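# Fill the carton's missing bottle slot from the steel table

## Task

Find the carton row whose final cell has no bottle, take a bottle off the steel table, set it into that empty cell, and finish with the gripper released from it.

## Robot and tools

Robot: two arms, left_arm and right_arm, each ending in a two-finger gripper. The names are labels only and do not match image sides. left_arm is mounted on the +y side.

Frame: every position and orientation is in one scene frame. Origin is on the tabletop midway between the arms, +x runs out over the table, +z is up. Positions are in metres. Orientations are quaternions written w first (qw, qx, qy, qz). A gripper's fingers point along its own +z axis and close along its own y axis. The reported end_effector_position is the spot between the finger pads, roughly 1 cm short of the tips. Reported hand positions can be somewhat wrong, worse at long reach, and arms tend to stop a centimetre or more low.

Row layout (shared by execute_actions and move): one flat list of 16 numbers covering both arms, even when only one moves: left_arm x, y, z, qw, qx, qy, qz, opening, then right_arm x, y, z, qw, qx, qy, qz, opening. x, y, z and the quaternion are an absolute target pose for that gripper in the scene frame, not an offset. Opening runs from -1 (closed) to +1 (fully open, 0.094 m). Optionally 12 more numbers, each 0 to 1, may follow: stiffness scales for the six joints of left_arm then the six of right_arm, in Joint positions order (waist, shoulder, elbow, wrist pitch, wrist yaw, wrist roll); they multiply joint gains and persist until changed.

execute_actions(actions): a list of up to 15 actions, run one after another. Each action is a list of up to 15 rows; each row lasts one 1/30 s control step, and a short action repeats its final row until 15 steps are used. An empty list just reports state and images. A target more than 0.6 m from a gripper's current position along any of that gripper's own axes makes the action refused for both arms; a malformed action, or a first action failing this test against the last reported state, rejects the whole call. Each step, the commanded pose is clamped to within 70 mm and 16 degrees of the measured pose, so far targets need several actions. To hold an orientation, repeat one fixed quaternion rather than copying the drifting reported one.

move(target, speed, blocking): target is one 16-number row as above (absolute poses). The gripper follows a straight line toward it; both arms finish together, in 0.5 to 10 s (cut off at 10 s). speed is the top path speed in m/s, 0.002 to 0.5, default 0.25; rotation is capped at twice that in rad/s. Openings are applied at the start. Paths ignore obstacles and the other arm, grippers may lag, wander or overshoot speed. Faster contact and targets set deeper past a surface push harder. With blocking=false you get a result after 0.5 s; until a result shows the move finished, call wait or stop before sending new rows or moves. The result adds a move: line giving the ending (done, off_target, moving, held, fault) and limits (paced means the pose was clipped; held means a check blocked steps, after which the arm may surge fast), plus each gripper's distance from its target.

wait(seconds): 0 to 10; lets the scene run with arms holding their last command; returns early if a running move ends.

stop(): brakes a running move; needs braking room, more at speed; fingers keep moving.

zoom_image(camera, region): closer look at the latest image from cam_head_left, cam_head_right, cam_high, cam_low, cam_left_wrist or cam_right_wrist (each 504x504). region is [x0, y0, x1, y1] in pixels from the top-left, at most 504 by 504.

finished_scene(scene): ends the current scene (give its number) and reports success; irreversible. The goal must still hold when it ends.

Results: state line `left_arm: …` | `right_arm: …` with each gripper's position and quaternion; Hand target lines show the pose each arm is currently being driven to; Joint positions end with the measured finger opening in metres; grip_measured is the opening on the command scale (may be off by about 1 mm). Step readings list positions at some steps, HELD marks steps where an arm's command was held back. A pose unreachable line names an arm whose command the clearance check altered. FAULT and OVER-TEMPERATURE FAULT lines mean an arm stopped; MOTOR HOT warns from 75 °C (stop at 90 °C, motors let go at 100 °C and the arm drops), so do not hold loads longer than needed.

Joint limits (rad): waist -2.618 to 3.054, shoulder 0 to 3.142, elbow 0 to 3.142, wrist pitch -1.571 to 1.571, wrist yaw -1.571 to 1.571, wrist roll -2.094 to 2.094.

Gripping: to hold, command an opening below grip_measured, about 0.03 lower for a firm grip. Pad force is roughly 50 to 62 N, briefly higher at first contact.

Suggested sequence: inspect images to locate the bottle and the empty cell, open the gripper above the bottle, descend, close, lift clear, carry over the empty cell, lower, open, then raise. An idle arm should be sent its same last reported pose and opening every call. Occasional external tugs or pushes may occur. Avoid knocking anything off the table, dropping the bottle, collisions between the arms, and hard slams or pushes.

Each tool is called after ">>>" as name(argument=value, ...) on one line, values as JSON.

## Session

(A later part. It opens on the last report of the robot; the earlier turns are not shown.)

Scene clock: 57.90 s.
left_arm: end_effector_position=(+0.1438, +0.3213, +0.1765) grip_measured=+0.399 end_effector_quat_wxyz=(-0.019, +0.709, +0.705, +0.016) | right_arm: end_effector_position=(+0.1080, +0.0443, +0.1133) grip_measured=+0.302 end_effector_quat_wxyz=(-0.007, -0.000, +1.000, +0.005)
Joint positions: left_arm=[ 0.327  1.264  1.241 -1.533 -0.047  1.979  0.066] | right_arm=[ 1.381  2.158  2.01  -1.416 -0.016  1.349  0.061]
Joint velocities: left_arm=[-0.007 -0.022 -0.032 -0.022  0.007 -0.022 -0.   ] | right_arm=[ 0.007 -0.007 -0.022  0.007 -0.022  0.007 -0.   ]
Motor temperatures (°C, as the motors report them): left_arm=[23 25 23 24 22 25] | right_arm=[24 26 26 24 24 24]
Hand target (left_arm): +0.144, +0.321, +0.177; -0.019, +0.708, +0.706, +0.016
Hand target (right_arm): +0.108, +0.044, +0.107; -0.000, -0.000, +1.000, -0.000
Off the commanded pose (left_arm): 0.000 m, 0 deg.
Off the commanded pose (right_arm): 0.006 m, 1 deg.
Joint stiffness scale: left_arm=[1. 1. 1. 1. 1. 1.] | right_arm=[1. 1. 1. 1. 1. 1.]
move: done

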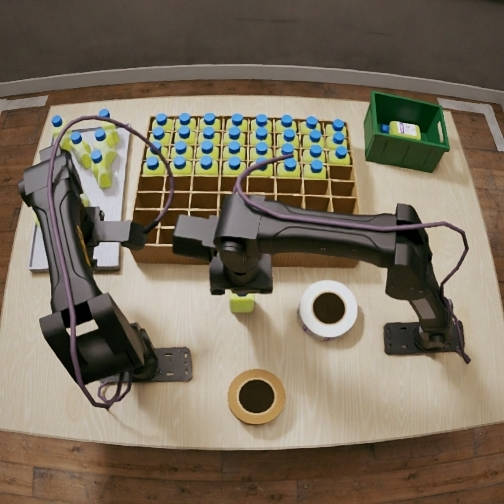

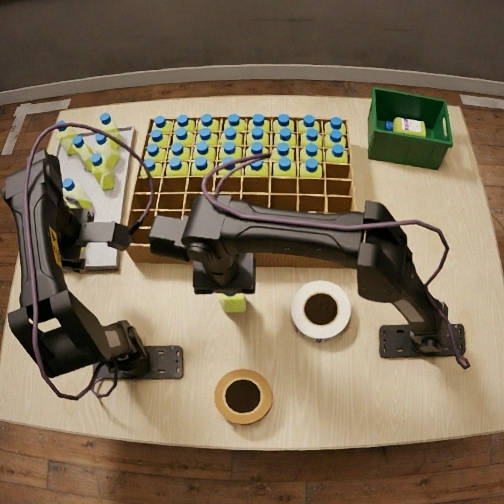

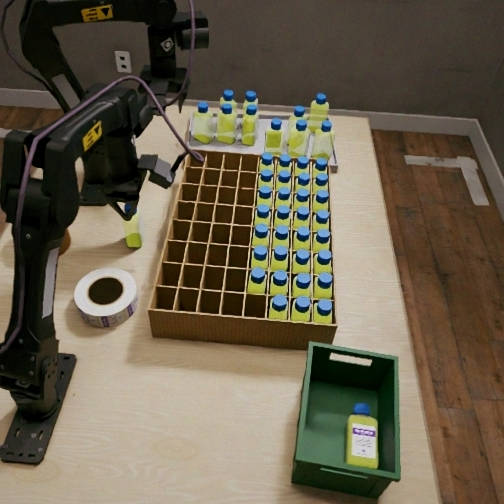

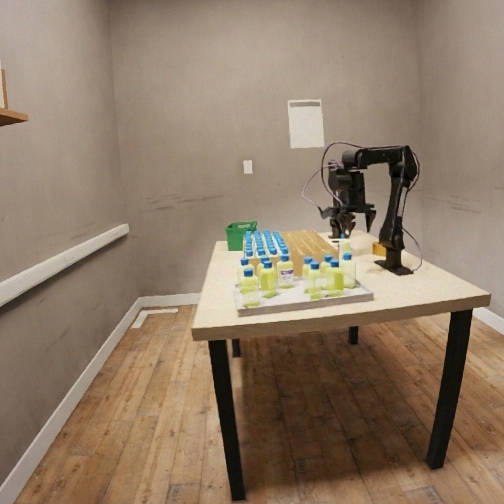

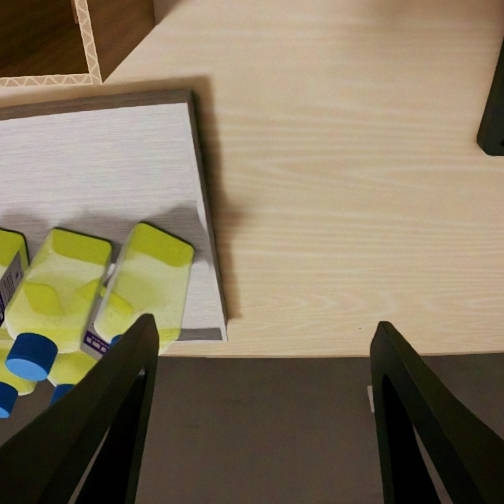

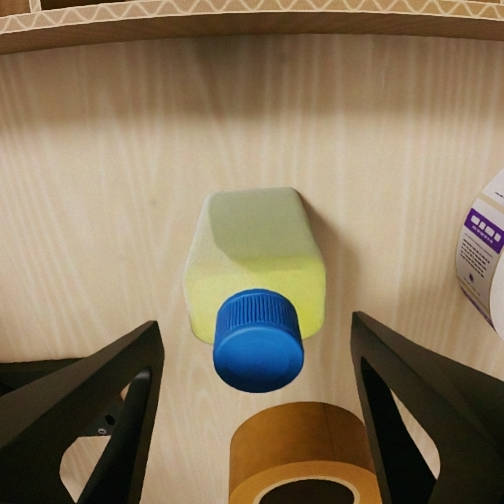

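>>> zoom_image(camera="cam_high", region=[85, 160, 185, 260])

>>> zoom_image(camera="cam_low", region=[315, 205, 375, 265])

>>> zoom_image(camera="cam_head_left", region=[190, 250, 290, 330])

Region (85, 160, 185, 260) of cam_high's 504x504 image, scaled by 5.040, with more detail than that image has.

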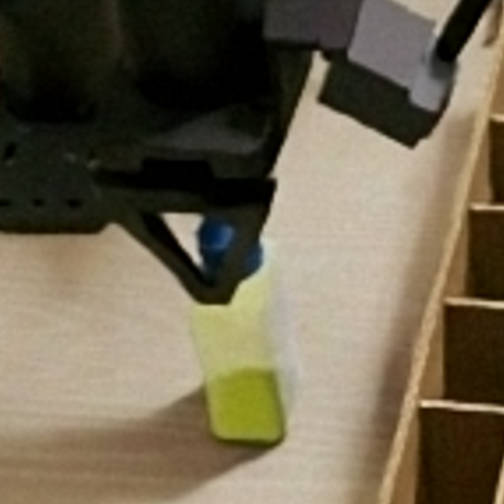

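Region (315, 205, 375, 265) of cam_low's 504x504 image, scaled by 8.400, with more detail than that image has.

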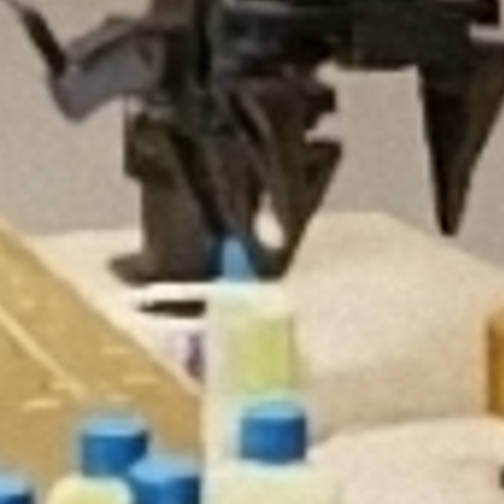

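Region (190, 250, 290, 330) of cam_head_left's 504x504 image, scaled by 5.040, with more detail than that image has; it fills the top 403 rows of this view, and the rest is white.

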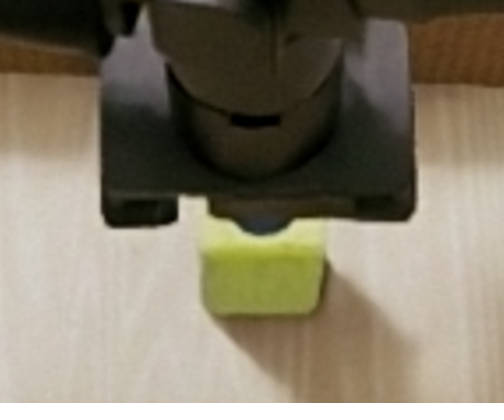

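>>> execute_actions(actions=[[[0.1438, 0.3214, 0.1765, -0.019, 0.708, 0.706, 0.016, 0.4, 0.108, 0.044, 0.109, 0, 0, 1, 0, -0.6]], [[0.1438, 0.3214, 0.1765, -0.019, 0.708, 0.706, 0.016, 0.4, 0.108, 0.044, 0.109, 0, 0, 1, 0, -0.6]]])

Scene clock: 60.77 s.
left_arm: end_effector_position=(+0.1438, +0.3213, +0.1765) grip_measured=+0.399 end_effector_quat_wxyz=(-0.019, +0.709, +0.705, +0.016) | right_arm: end_effector_position=(+0.1081, +0.0447, +0.1133) grip_measured=-0.476 end_effector_quat_wxyz=(-0.007, -0.000, +1.000, +0.006)
Joint positions: left_arm=[ 0.327  1.264  1.241 -1.533 -0.047  1.979  0.066] | right_arm=[ 1.381  2.158  2.01  -1.414 -0.016  1.35   0.025]
Joint velocities: left_arm=[-0.007 -0.012  0.022  0.051  0.037  0.007 -0.   ] | right_arm=[ 0.012 -0.007 -0.007 -0.037 -0.022  0.066 -0.001]
Motor temperatures (°C, as the motors report them): left_arm=[23 25 23 24 22 25] | right_arm=[24 27 25 24 24 24]
Hand target (left_arm): +0.144, +0.321, +0.177; -0.019, +0.708, +0.706, +0.016
Hand target (right_arm): +0.108, +0.044, +0.109; -0.000, -0.000, +1.000, +0.000
Off the commanded pose (left_arm): 0.000 m, 0 deg.
Off the commanded pose (right_arm): 0.004 m, 1 deg.
Joint stiffness scale: left_arm=[1. 1. 1. 1. 1. 1.] | right_arm=[1. 1. 1. 1. 1. 1.]
Step readings (end_effector_position; steps 1 to 15: 1st action; 16 to 30: 2nd action):
0: left_arm (+0.1438, +0.3213, +0.1765) | right_arm (+0.1080, +0.0446, +0.1133)
1: left_arm (+0.1438, +0.3213, +0.1765) | right_arm (+0.1080, +0.0446, +0.1133)
2: left_arm (+0.1438, +0.3213, +0.1765) | right_arm (+0.1080, +0.0446, +0.1133)
4: left_arm (+0.1438, +0.3213, +0.1765) | right_arm (+0.1081, +0.0447, +0.1133)
8: left_arm (+0.1438, +0.3213, +0.1765) | right_arm (+0.1081, +0.0447, +0.1133)
15: left_arm (+0.1438, +0.3213, +0.1765) | right_arm (+0.1081, +0.0447, +0.1133)
16: left_arm (+0.1438, +0.3213, +0.1765) | right_arm (+0.1081, +0.0447, +0.1133)
17: left_arm (+0.1438, +0.3213, +0.1765) | right_arm (+0.1081, +0.0447, +0.1133)
19: left_arm (+0.1438, +0.3213, +0.1765) | right_arm (+0.1081, +0.0447, +0.1133)
23: left_arm (+0.1438, +0.3213, +0.1765) | right_arm (+0.1081, +0.0447, +0.1133)
30: end_effector_position above

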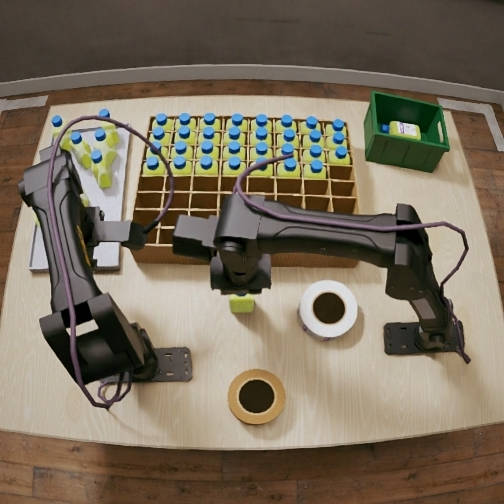

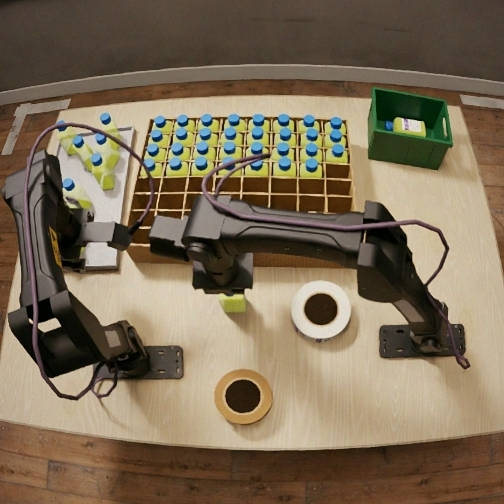

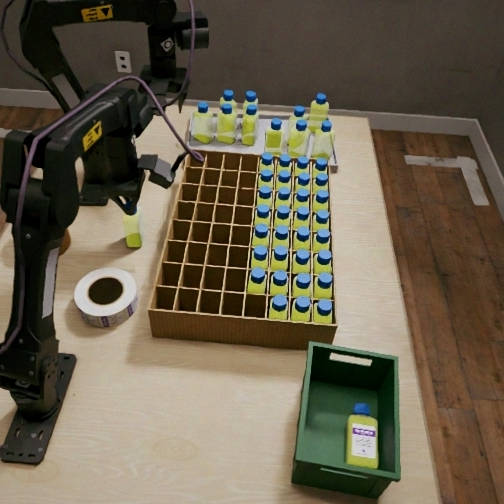

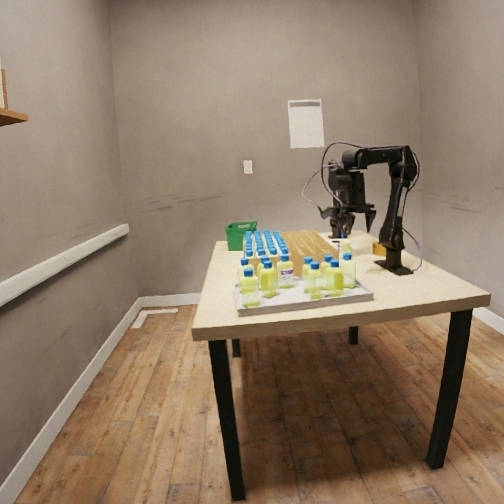

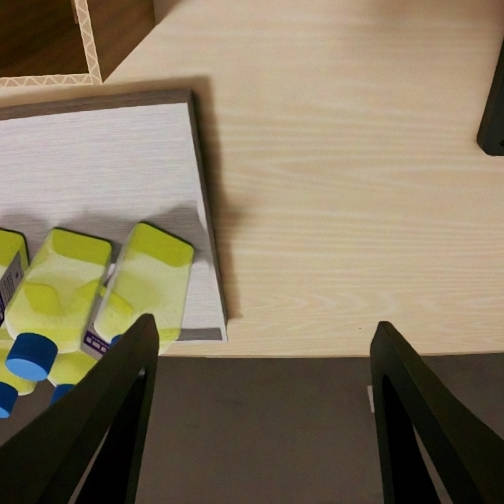

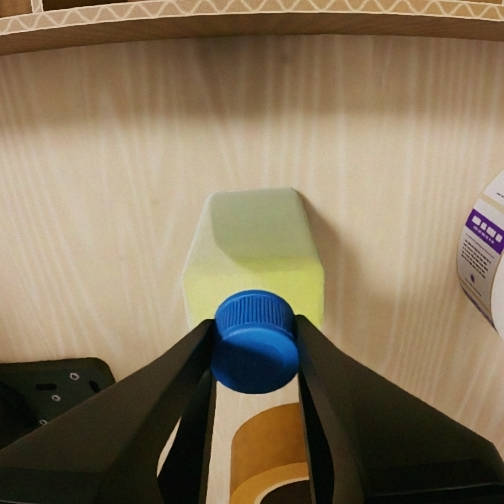

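>>> move(target=[0.1438, 0.3214, 0.1765, -0.019, 0.708, 0.706, 0.016, 0.4, 0.108, 0.04, 0.22, 0, 0, 1, 0, -0.55], speed=0.15)

>>> move(target=[0.1438, 0.3214, 0.1765, -0.019, 0.708, 0.706, 0.016, 0.4, 0.35, -0.19, 0.22, 0, 0, 1, 0, -0.55], speed=0.2)

Scene clock: 65.73 s.
left_arm: end_effector_position=(+0.1438, +0.3213, +0.1765) grip_measured=+0.399 end_effector_quat_wxyz=(-0.019, +0.709, +0.705, +0.016) | right_arm: end_effector_position=(+0.1071, +0.0403, +0.2089) grip_measured=-0.476 end_effector_quat_wxyz=(+0.012, -0.001, +0.996, +0.091)
Joint positions: left_arm=[ 0.327  1.264  1.241 -1.533 -0.047  1.979  0.066] | right_arm=[ 1.381  2.031  2.19  -1.546 -0.016  1.35   0.025]
Joint velocities: left_arm=[ 0.007 -0.007  0.002 -0.081 -0.081 -0.037 -0.001] | right_arm=[-0.017 -0.002  0.017 -0.037  0.007  0.037 -0.   ]
Motor temperatures (°C, as the motors report them): left_arm=[23 25 23 24 22 25] | right_arm=[24 27 26 24 24 24]
Hand target (left_arm): +0.144, +0.321, +0.177; -0.019, +0.708, +0.706, +0.016
Hand target (right_arm): +0.107, +0.038, +0.220; +0.021, -0.000, +0.995, +0.099
Off the commanded pose (left_arm): 0.000 m, 0 deg.
Off the commanded pose (right_arm): 0.011 m, 11 deg.
Joint stiffness scale: left_arm=[1. 1. 1. 1. 1. 1.] | right_arm=[1. 1. 1. 1. 1. 1.]
joint sent to its limit (right arm) — the command would take joint 4 (wrist pitch) past its lower limit, so that joint was sent only as far as its limit.
move: off_target (right_arm)

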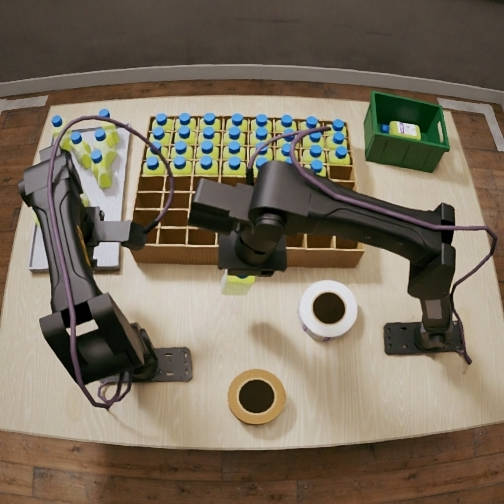

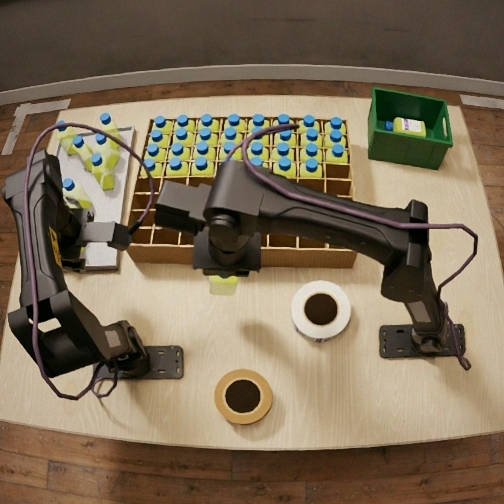

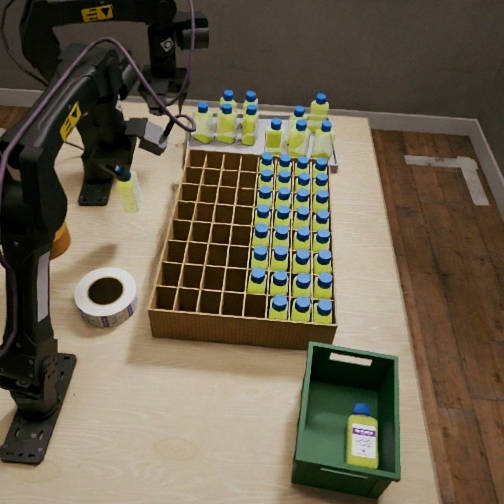

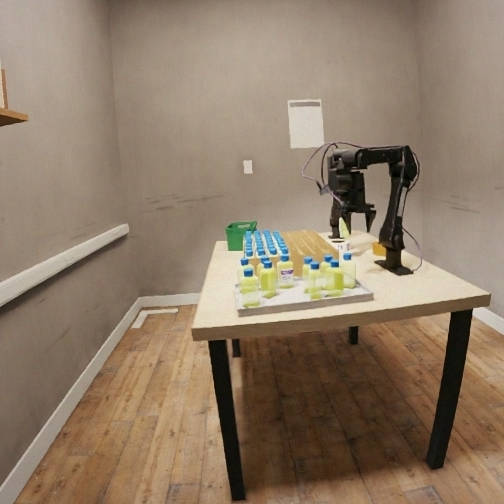

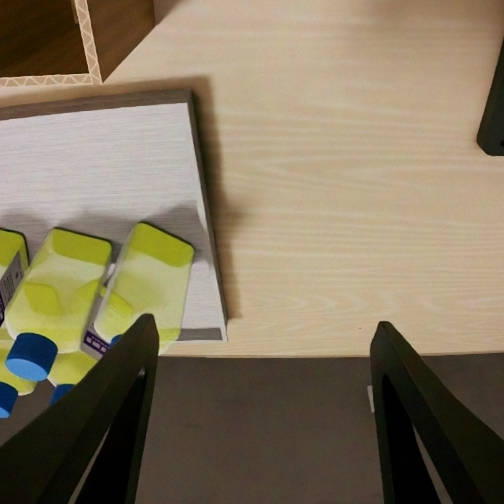

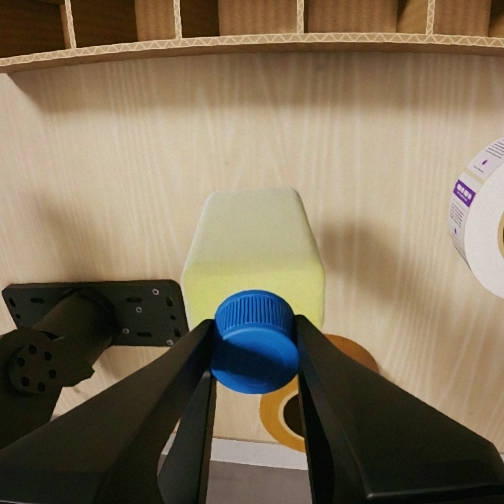

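Scene clock: 67.97 s.
left_arm: end_effector_position=(+0.1438, +0.3213, +0.1765) grip_measured=+0.399 end_effector_quat_wxyz=(-0.019, +0.709, +0.705, +0.016) | right_arm: end_effector_position=(+0.3490, -0.1925, +0.2134) grip_measured=-0.476 end_effector_quat_wxyz=(+0.063, +0.007, +0.998, +0.031)
Joint positions: left_arm=[ 0.327  1.264  1.241 -1.533 -0.047  1.979  0.066] | right_arm=[ 0.514  1.884  2.007 -1.554  0.005  0.497  0.025]
Joint velocities: left_arm=[ 0.017  0.007  0.002 -0.051 -0.037 -0.037 -0.001] | right_arm=[ 0.007  0.002 -0.027 -0.022  0.007 -0.022 -0.002]
Motor temperatures (°C, as the motors report them): left_arm=[23 25 23 24 22 25] | right_arm=[24 28 26 24 24 24]
Hand target (left_arm): +0.144, +0.321, +0.177; -0.019, +0.708, +0.706, +0.016
Hand target (right_arm): +0.352, -0.192, +0.219; +0.072, +0.001, +0.997, +0.028
Off the commanded pose (left_arm): 0.000 m, 0 deg.
Off the commanded pose (right_arm): 0.007 m, 8 deg.
Joint stiffness scale: left_arm=[1. 1. 1. 1. 1. 1.] | right_arm=[1. 1. 1. 1. 1. 1.]
joint sent to its limit (right arm) — the command would take joint 4 (wrist pitch) past its lower limit, so that joint was sent only as far as its limit.
move: off_target (right_arm)

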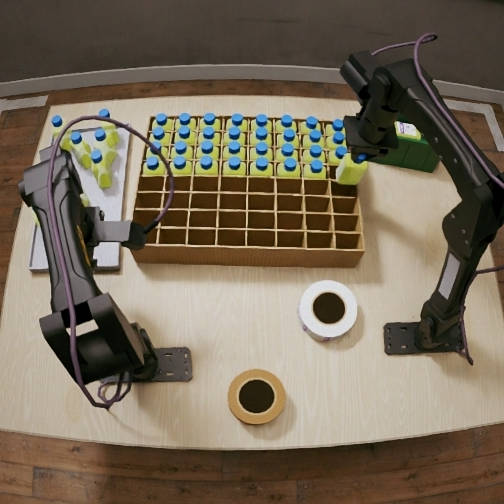

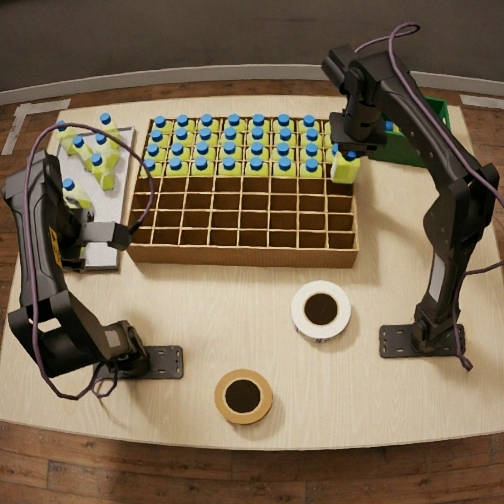

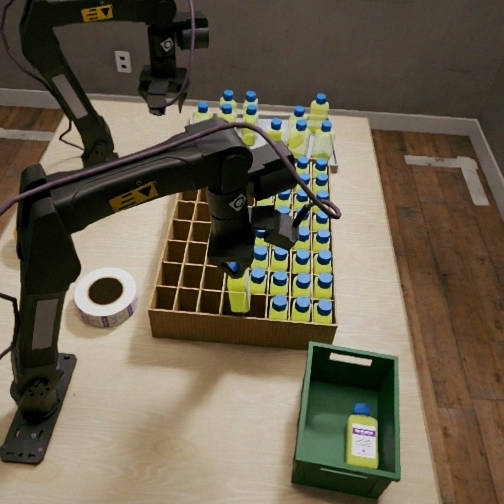

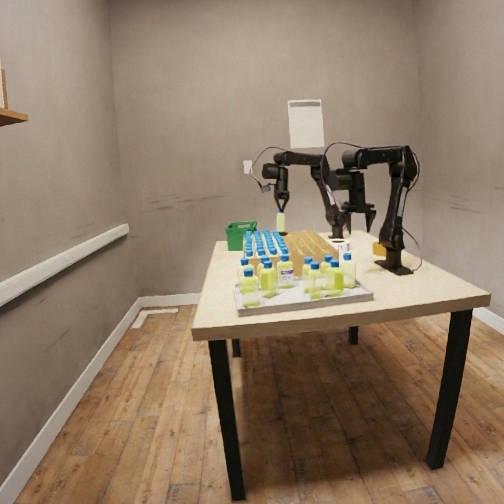

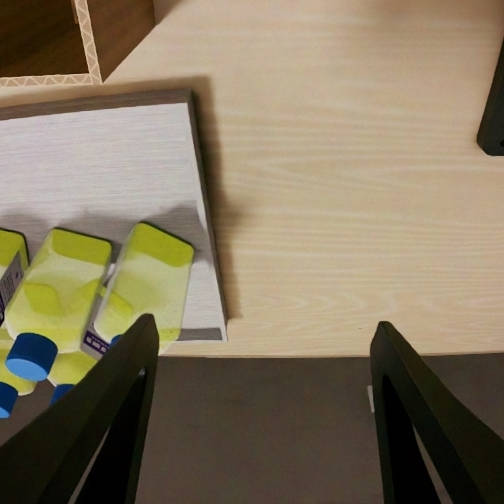

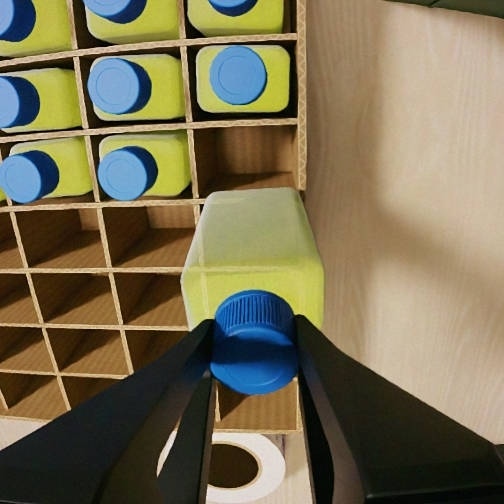

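>>> move(target=[0.1438, 0.3214, 0.1765, -0.019, 0.708, 0.706, 0.016, 0.4, 0.371, -0.186, 0.22, 0, 0, 1, 0, -0.55], speed=0.06)

Scene clock: 70.70 s.
left_arm: end_effector_position=(+0.1438, +0.3213, +0.1765) grip_measured=+0.399 end_effector_quat_wxyz=(-0.019, +0.709, +0.705, +0.016) | right_arm: end_effector_position=(+0.3664, -0.1861, +0.2140) grip_measured=-0.476 end_effector_quat_wxyz=(+0.073, +0.000, +0.997, +0.035)
Joint positions: left_arm=[ 0.327  1.264  1.241 -1.533 -0.047  1.979  0.066] | right_arm=[ 0.508  1.945  2.091 -1.555  0.005  0.477  0.025]
Joint velocities: left_arm=[-0.022 -0.012 -0.012 -0.051  0.051  0.037 -0.001] | right_arm=[-0.012 -0.012  0.027 -0.081  0.007  0.037  0.001]
Motor temperatures (°C, as the motors report them): left_arm=[23 25 23 24 22 25] | right_arm=[24 27 26 24 24 24]
Hand target (left_arm): +0.144, +0.321, +0.177; -0.019, +0.708, +0.706, +0.016
Hand target (right_arm): +0.371, -0.186, +0.220; +0.079, -0.000, +0.996, +0.040
Off the commanded pose (left_arm): 0.000 m, 0 deg.
Off the commanded pose (right_arm): 0.008 m, 9 deg.
Joint stiffness scale: left_arm=[1. 1. 1. 1. 1. 1.] | right_arm=[1. 1. 1. 1. 1. 1.]
joint sent to its limit (right arm) — the command would take joint 4 (wrist pitch) past its lower limit, so that joint was sent only as far as its limit.
move: off_target (right_arm)

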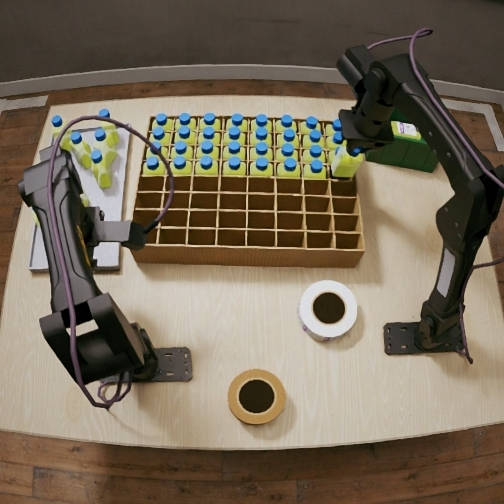

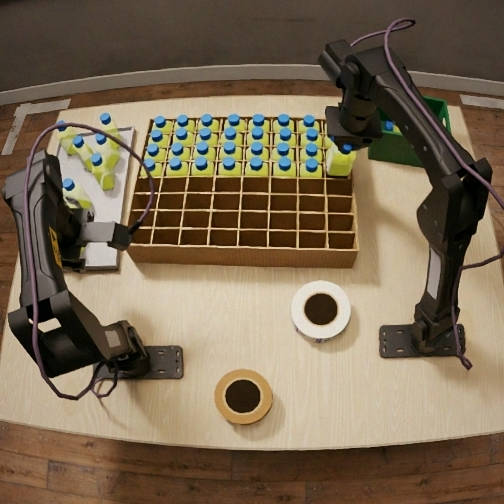

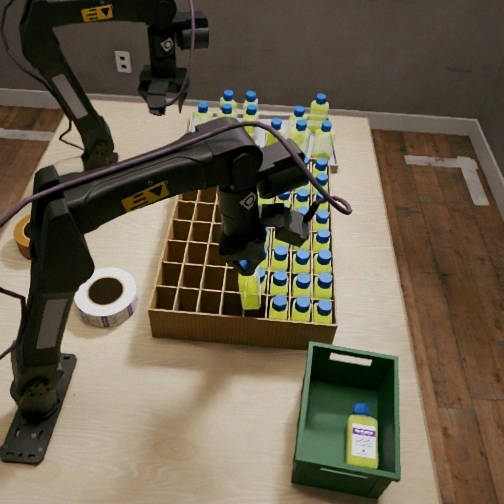

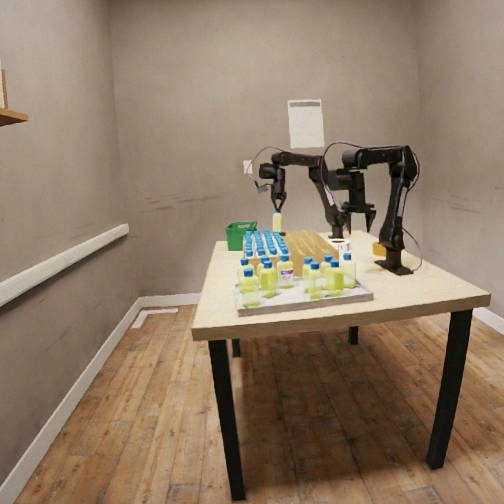

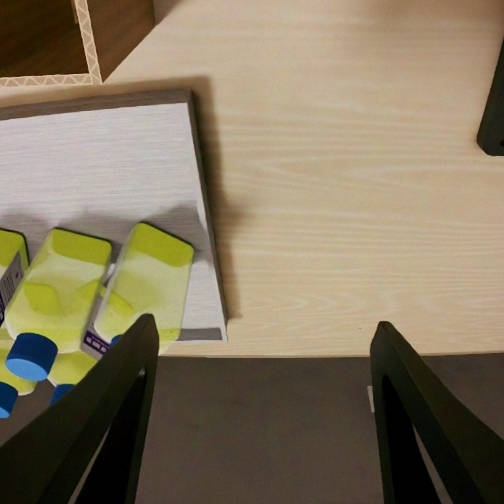

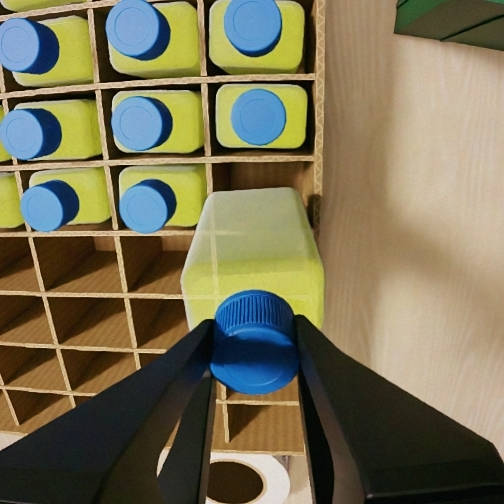

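>>> zoom_image(camera="cam_right_wrist", region=[150, 70, 350, 270])

>>> zoom_image(camera="cam_high", region=[190, 240, 340, 350])

>>> zoom_image(camera="cam_head_left", region=[280, 110, 390, 220])

Region (150, 70, 350, 270) of cam_right_wrist's 504x504 image, scaled by 2.520, with more detail than that image has.

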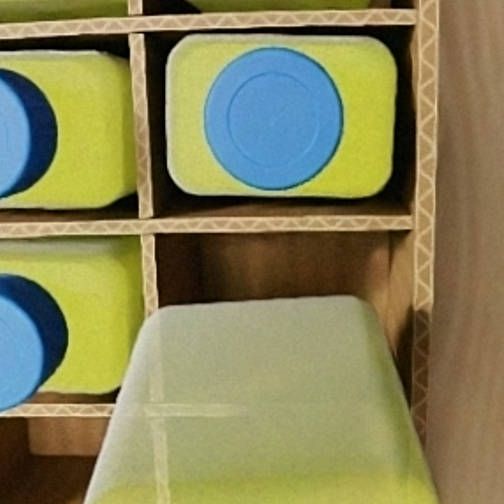

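Region (190, 240, 340, 350) of cam_high's 504x504 image, scaled by 3.360, with more detail than that image has; it fills the top 370 rows of this view, and the rest is white.

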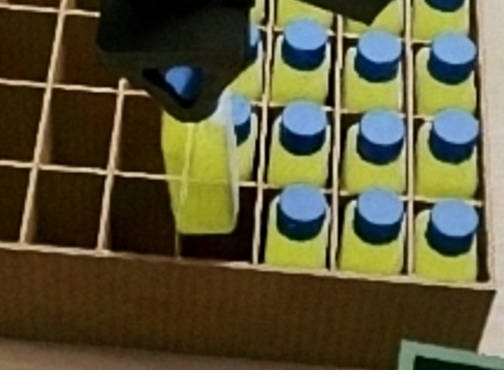

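Region (280, 110, 390, 220) of cam_head_left's 504x504 image, scaled by 4.582, with more detail than that image has.

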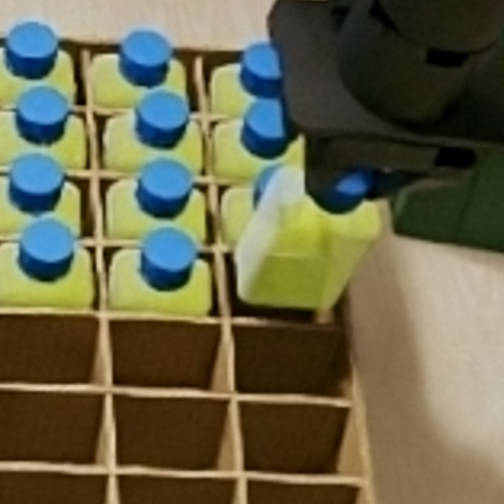

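>>> move(target=[0.1438, 0.3214, 0.1765, -0.019, 0.708, 0.706, 0.016, 0.4, 0.381, -0.190, 0.218, 0, 0, 1, 0, -0.55], speed=0.04)

Scene clock: 75.60 s.
left_arm: end_effector_position=(+0.1438, +0.3213, +0.1765) grip_measured=+0.399 end_effector_quat_wxyz=(-0.019, +0.709, +0.705, +0.016) | right_arm: end_effector_position=(+0.3768, -0.1896, +0.2114) grip_measured=-0.476 end_effector_quat_wxyz=(+0.074, -0.000, +0.997, +0.034)
Joint positions: left_arm=[ 0.327  1.264  1.241 -1.533 -0.047  1.979  0.066] | right_arm=[ 0.488  1.976  2.124 -1.556  0.005  0.457  0.025]
Joint velocities: left_arm=[-0.017  0.007  0.002 -0.007  0.007 -0.066  0.001] | right_arm=[ 0.007 -0.007 -0.007 -0.066 -0.095 -0.037  0.001]
Motor temperatures (°C, as the motors report them): left_arm=[23 25 23 24 22 25] | right_arm=[24 27 26 24 24 24]
Hand target (left_arm): +0.144, +0.321, +0.177; -0.019, +0.708, +0.706, +0.016
Hand target (right_arm): +0.381, -0.190, +0.218; +0.081, -0.000, +0.996, +0.039
Off the commanded pose (left_arm): 0.000 m, 0 deg.
Off the commanded pose (right_arm): 0.008 m, 9 deg.
Joint stiffness scale: left_arm=[1. 1. 1. 1. 1. 1.] | right_arm=[1. 1. 1. 1. 1. 1.]
joint sent to its limit (right arm) — the command would take joint 4 (wrist pitch) past its lower limit, so that joint was sent only as far as its limit.
move: off_target (right_arm)

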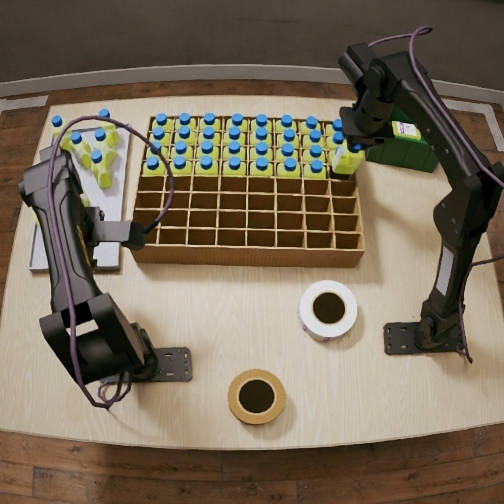

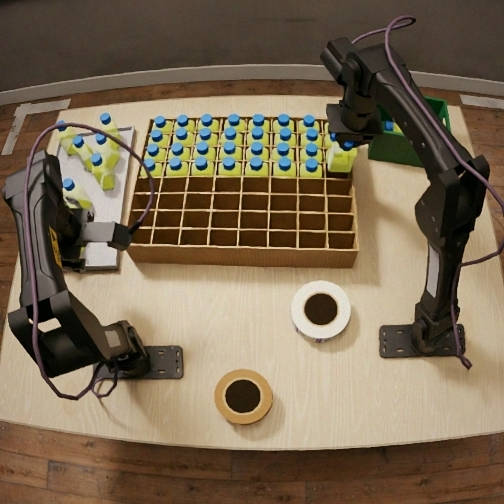

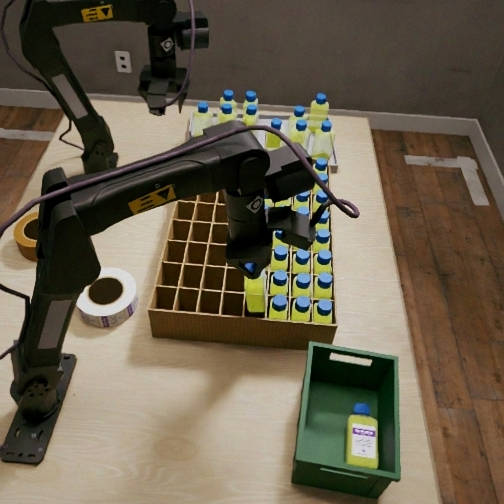

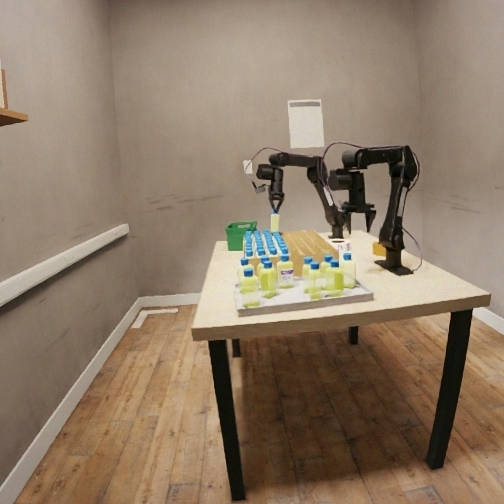

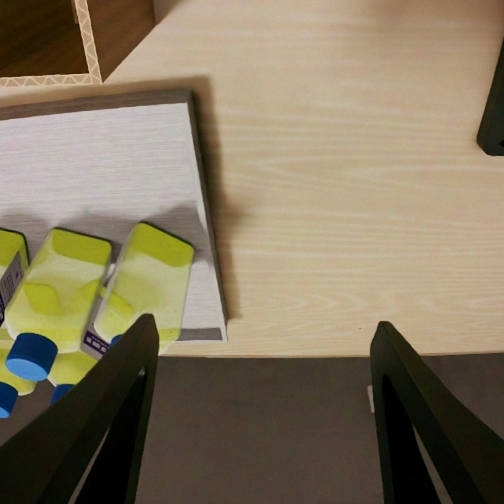

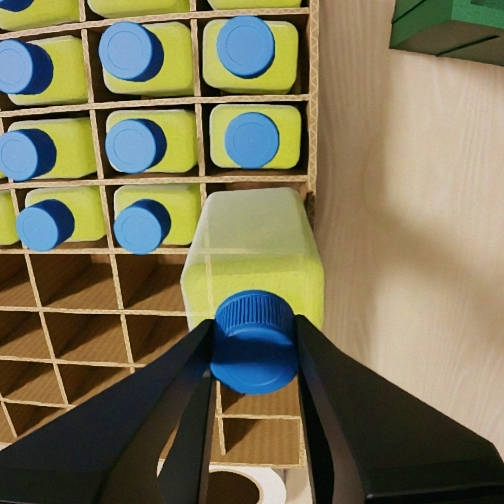

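>>> zoom_image(camera="cam_right_wrist", region=[150, 70, 350, 270])

>>> zoom_image(camera="cam_high", region=[190, 240, 340, 350])

>>> zoom_image(camera="cam_head_left", region=[280, 110, 390, 220])

Region (150, 70, 350, 270) of cam_right_wrist's 504x504 image, scaled by 2.520, with more detail than that image has.

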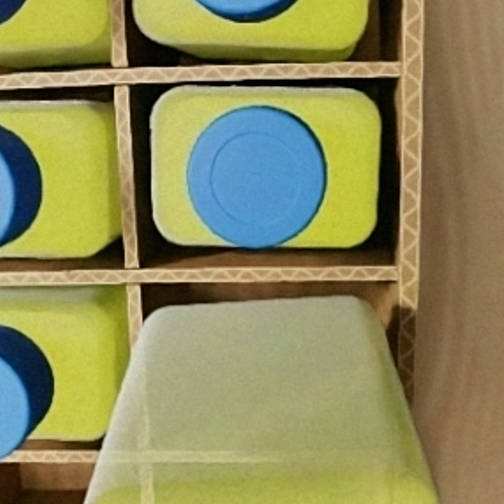

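Region (190, 240, 340, 350) of cam_high's 504x504 image, scaled by 3.360, with more detail than that image has; it fills the top 370 rows of this view, and the rest is white.

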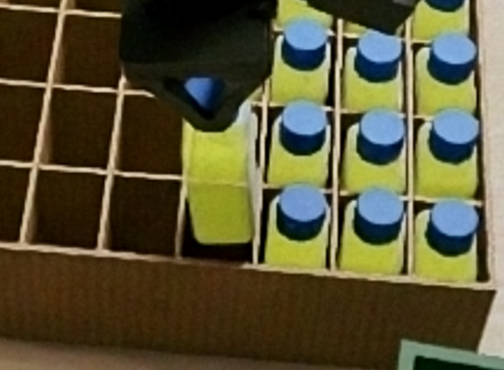

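Region (280, 110, 390, 220) of cam_head_left's 504x504 image, scaled by 4.582, with more detail than that image has.

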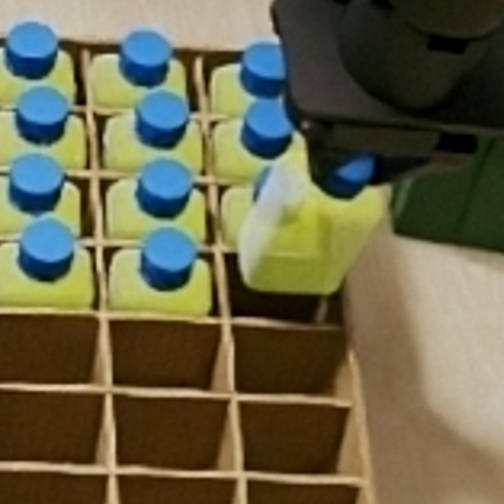

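>>> move(target=[0.1438, 0.3214, 0.1765, -0.019, 0.708, 0.706, 0.016, 0.4, 0.386, -0.188, 0.19, 0, 0, 1, 0, -0.55], speed=0.04)

>>> zoom_image(camera="cam_right_wrist", region=[150, 70, 350, 270])

>>> zoom_image(camera="cam_high", region=[190, 240, 340, 350])

>>> zoom_image(camera="cam_head_left", region=[280, 110, 390, 220])

Scene clock: 79.70 s.
left_arm: end_effector_position=(+0.1438, +0.3213, +0.1765) grip_measured=+0.399 end_effector_quat_wxyz=(-0.019, +0.709, +0.705, +0.016) | right_arm: end_effector_position=(+0.3818, -0.1871, +0.1843) grip_measured=-0.476 end_effector_quat_wxyz=(+0.042, -0.000, +0.999, +0.018)
Joint positions: left_arm=[ 0.327  1.264  1.241 -1.533 -0.047  1.979  0.066] | right_arm=[ 0.488  2.048  2.124 -1.556  0.005  0.457  0.025]
Joint velocities: left_arm=[-0.002 -0.017  0.007 -0.037  0.037 -0.066  0.   ] | right_arm=[ 0.002 -0.012  0.007  0.022 -0.022 -0.037 -0.001]
Motor temperatures (°C, as the motors report them): left_arm=[23 24 23 24 22 25] | right_arm=[24 27 26 24 24 24]
Hand target (left_arm): +0.144, +0.321, +0.177; -0.019, +0.708, +0.706, +0.016
Hand target (right_arm): +0.386, -0.188, +0.189; +0.048, +0.001, +0.999, +0.023
Off the commanded pose (left_arm): 0.000 m, 0 deg.
Off the commanded pose (right_arm): 0.007 m, 5 deg.
Joint stiffness scale: left_arm=[1. 1. 1. 1. 1. 1.] | right_arm=[1. 1. 1. 1. 1. 1.]
joint sent to its limit (right arm) — the command would take joint 4 (wrist pitch) past its lower limit, so that joint was sent only as far as its limit.
move: off_target (right_arm)

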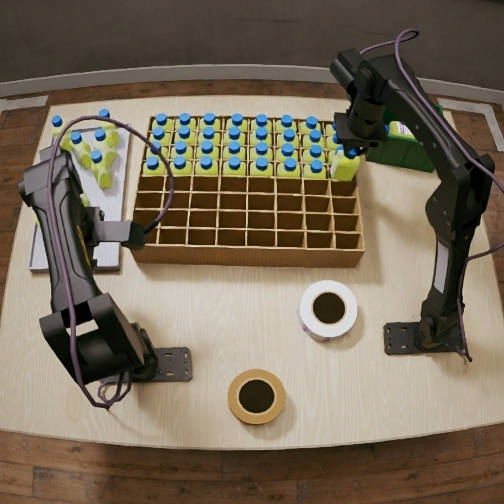

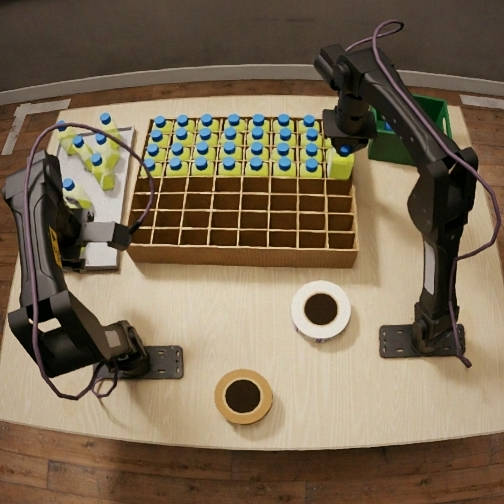

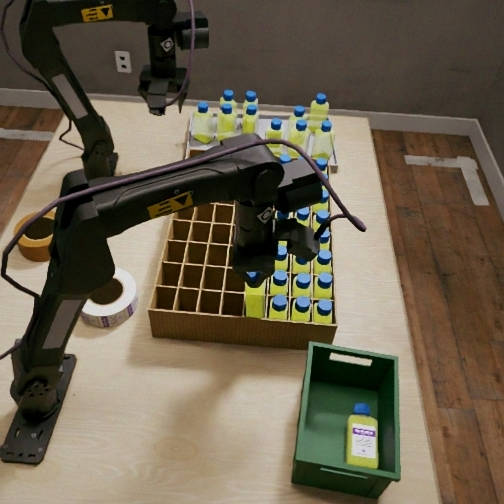

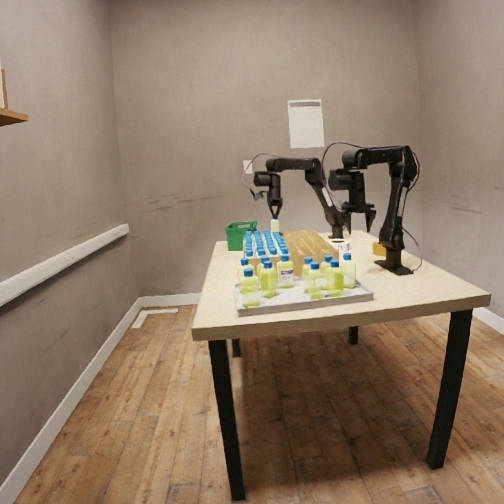

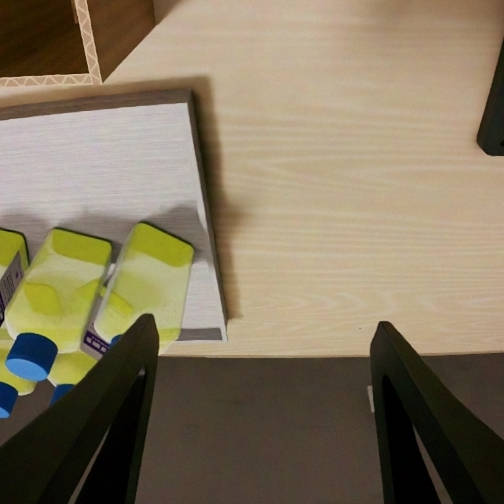

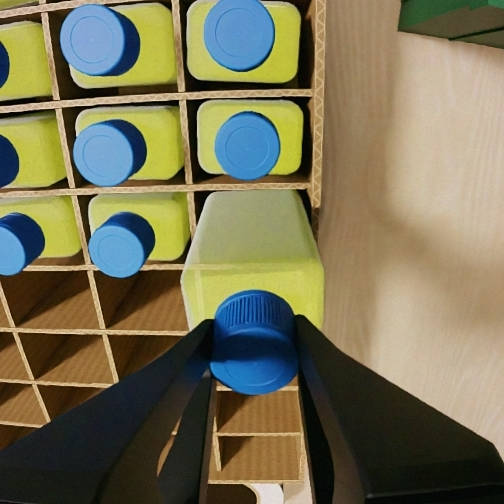

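Region (150, 70, 350, 270) of cam_right_wrist's 504x504 image, scaled by 2.520, with more detail than that image has.

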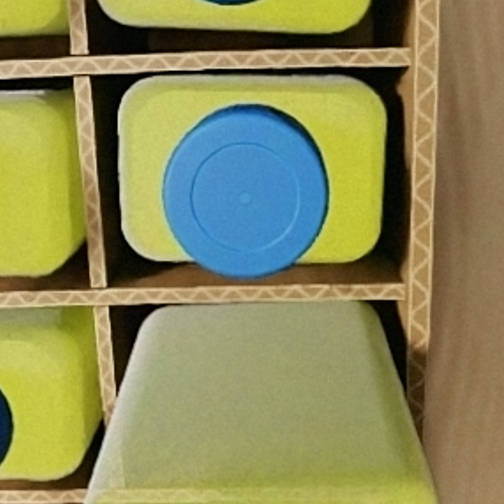

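Region (190, 240, 340, 350) of cam_high's 504x504 image, scaled by 3.360, with more detail than that image has; it fills the top 370 rows of this view, and the rest is white.

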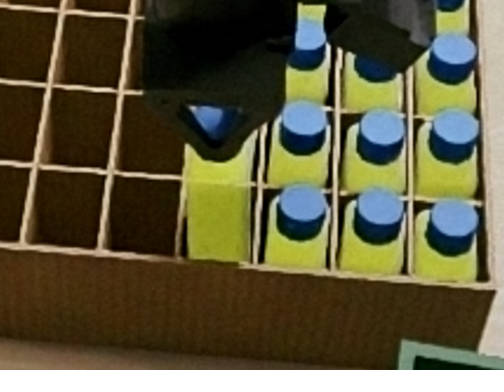

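Region (280, 110, 390, 220) of cam_head_left's 504x504 image, scaled by 4.582, with more detail than that image has.

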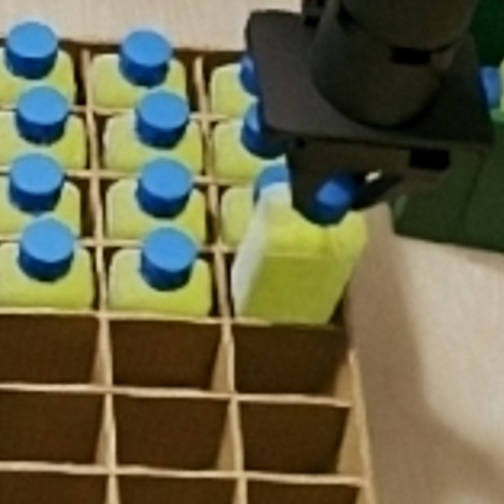

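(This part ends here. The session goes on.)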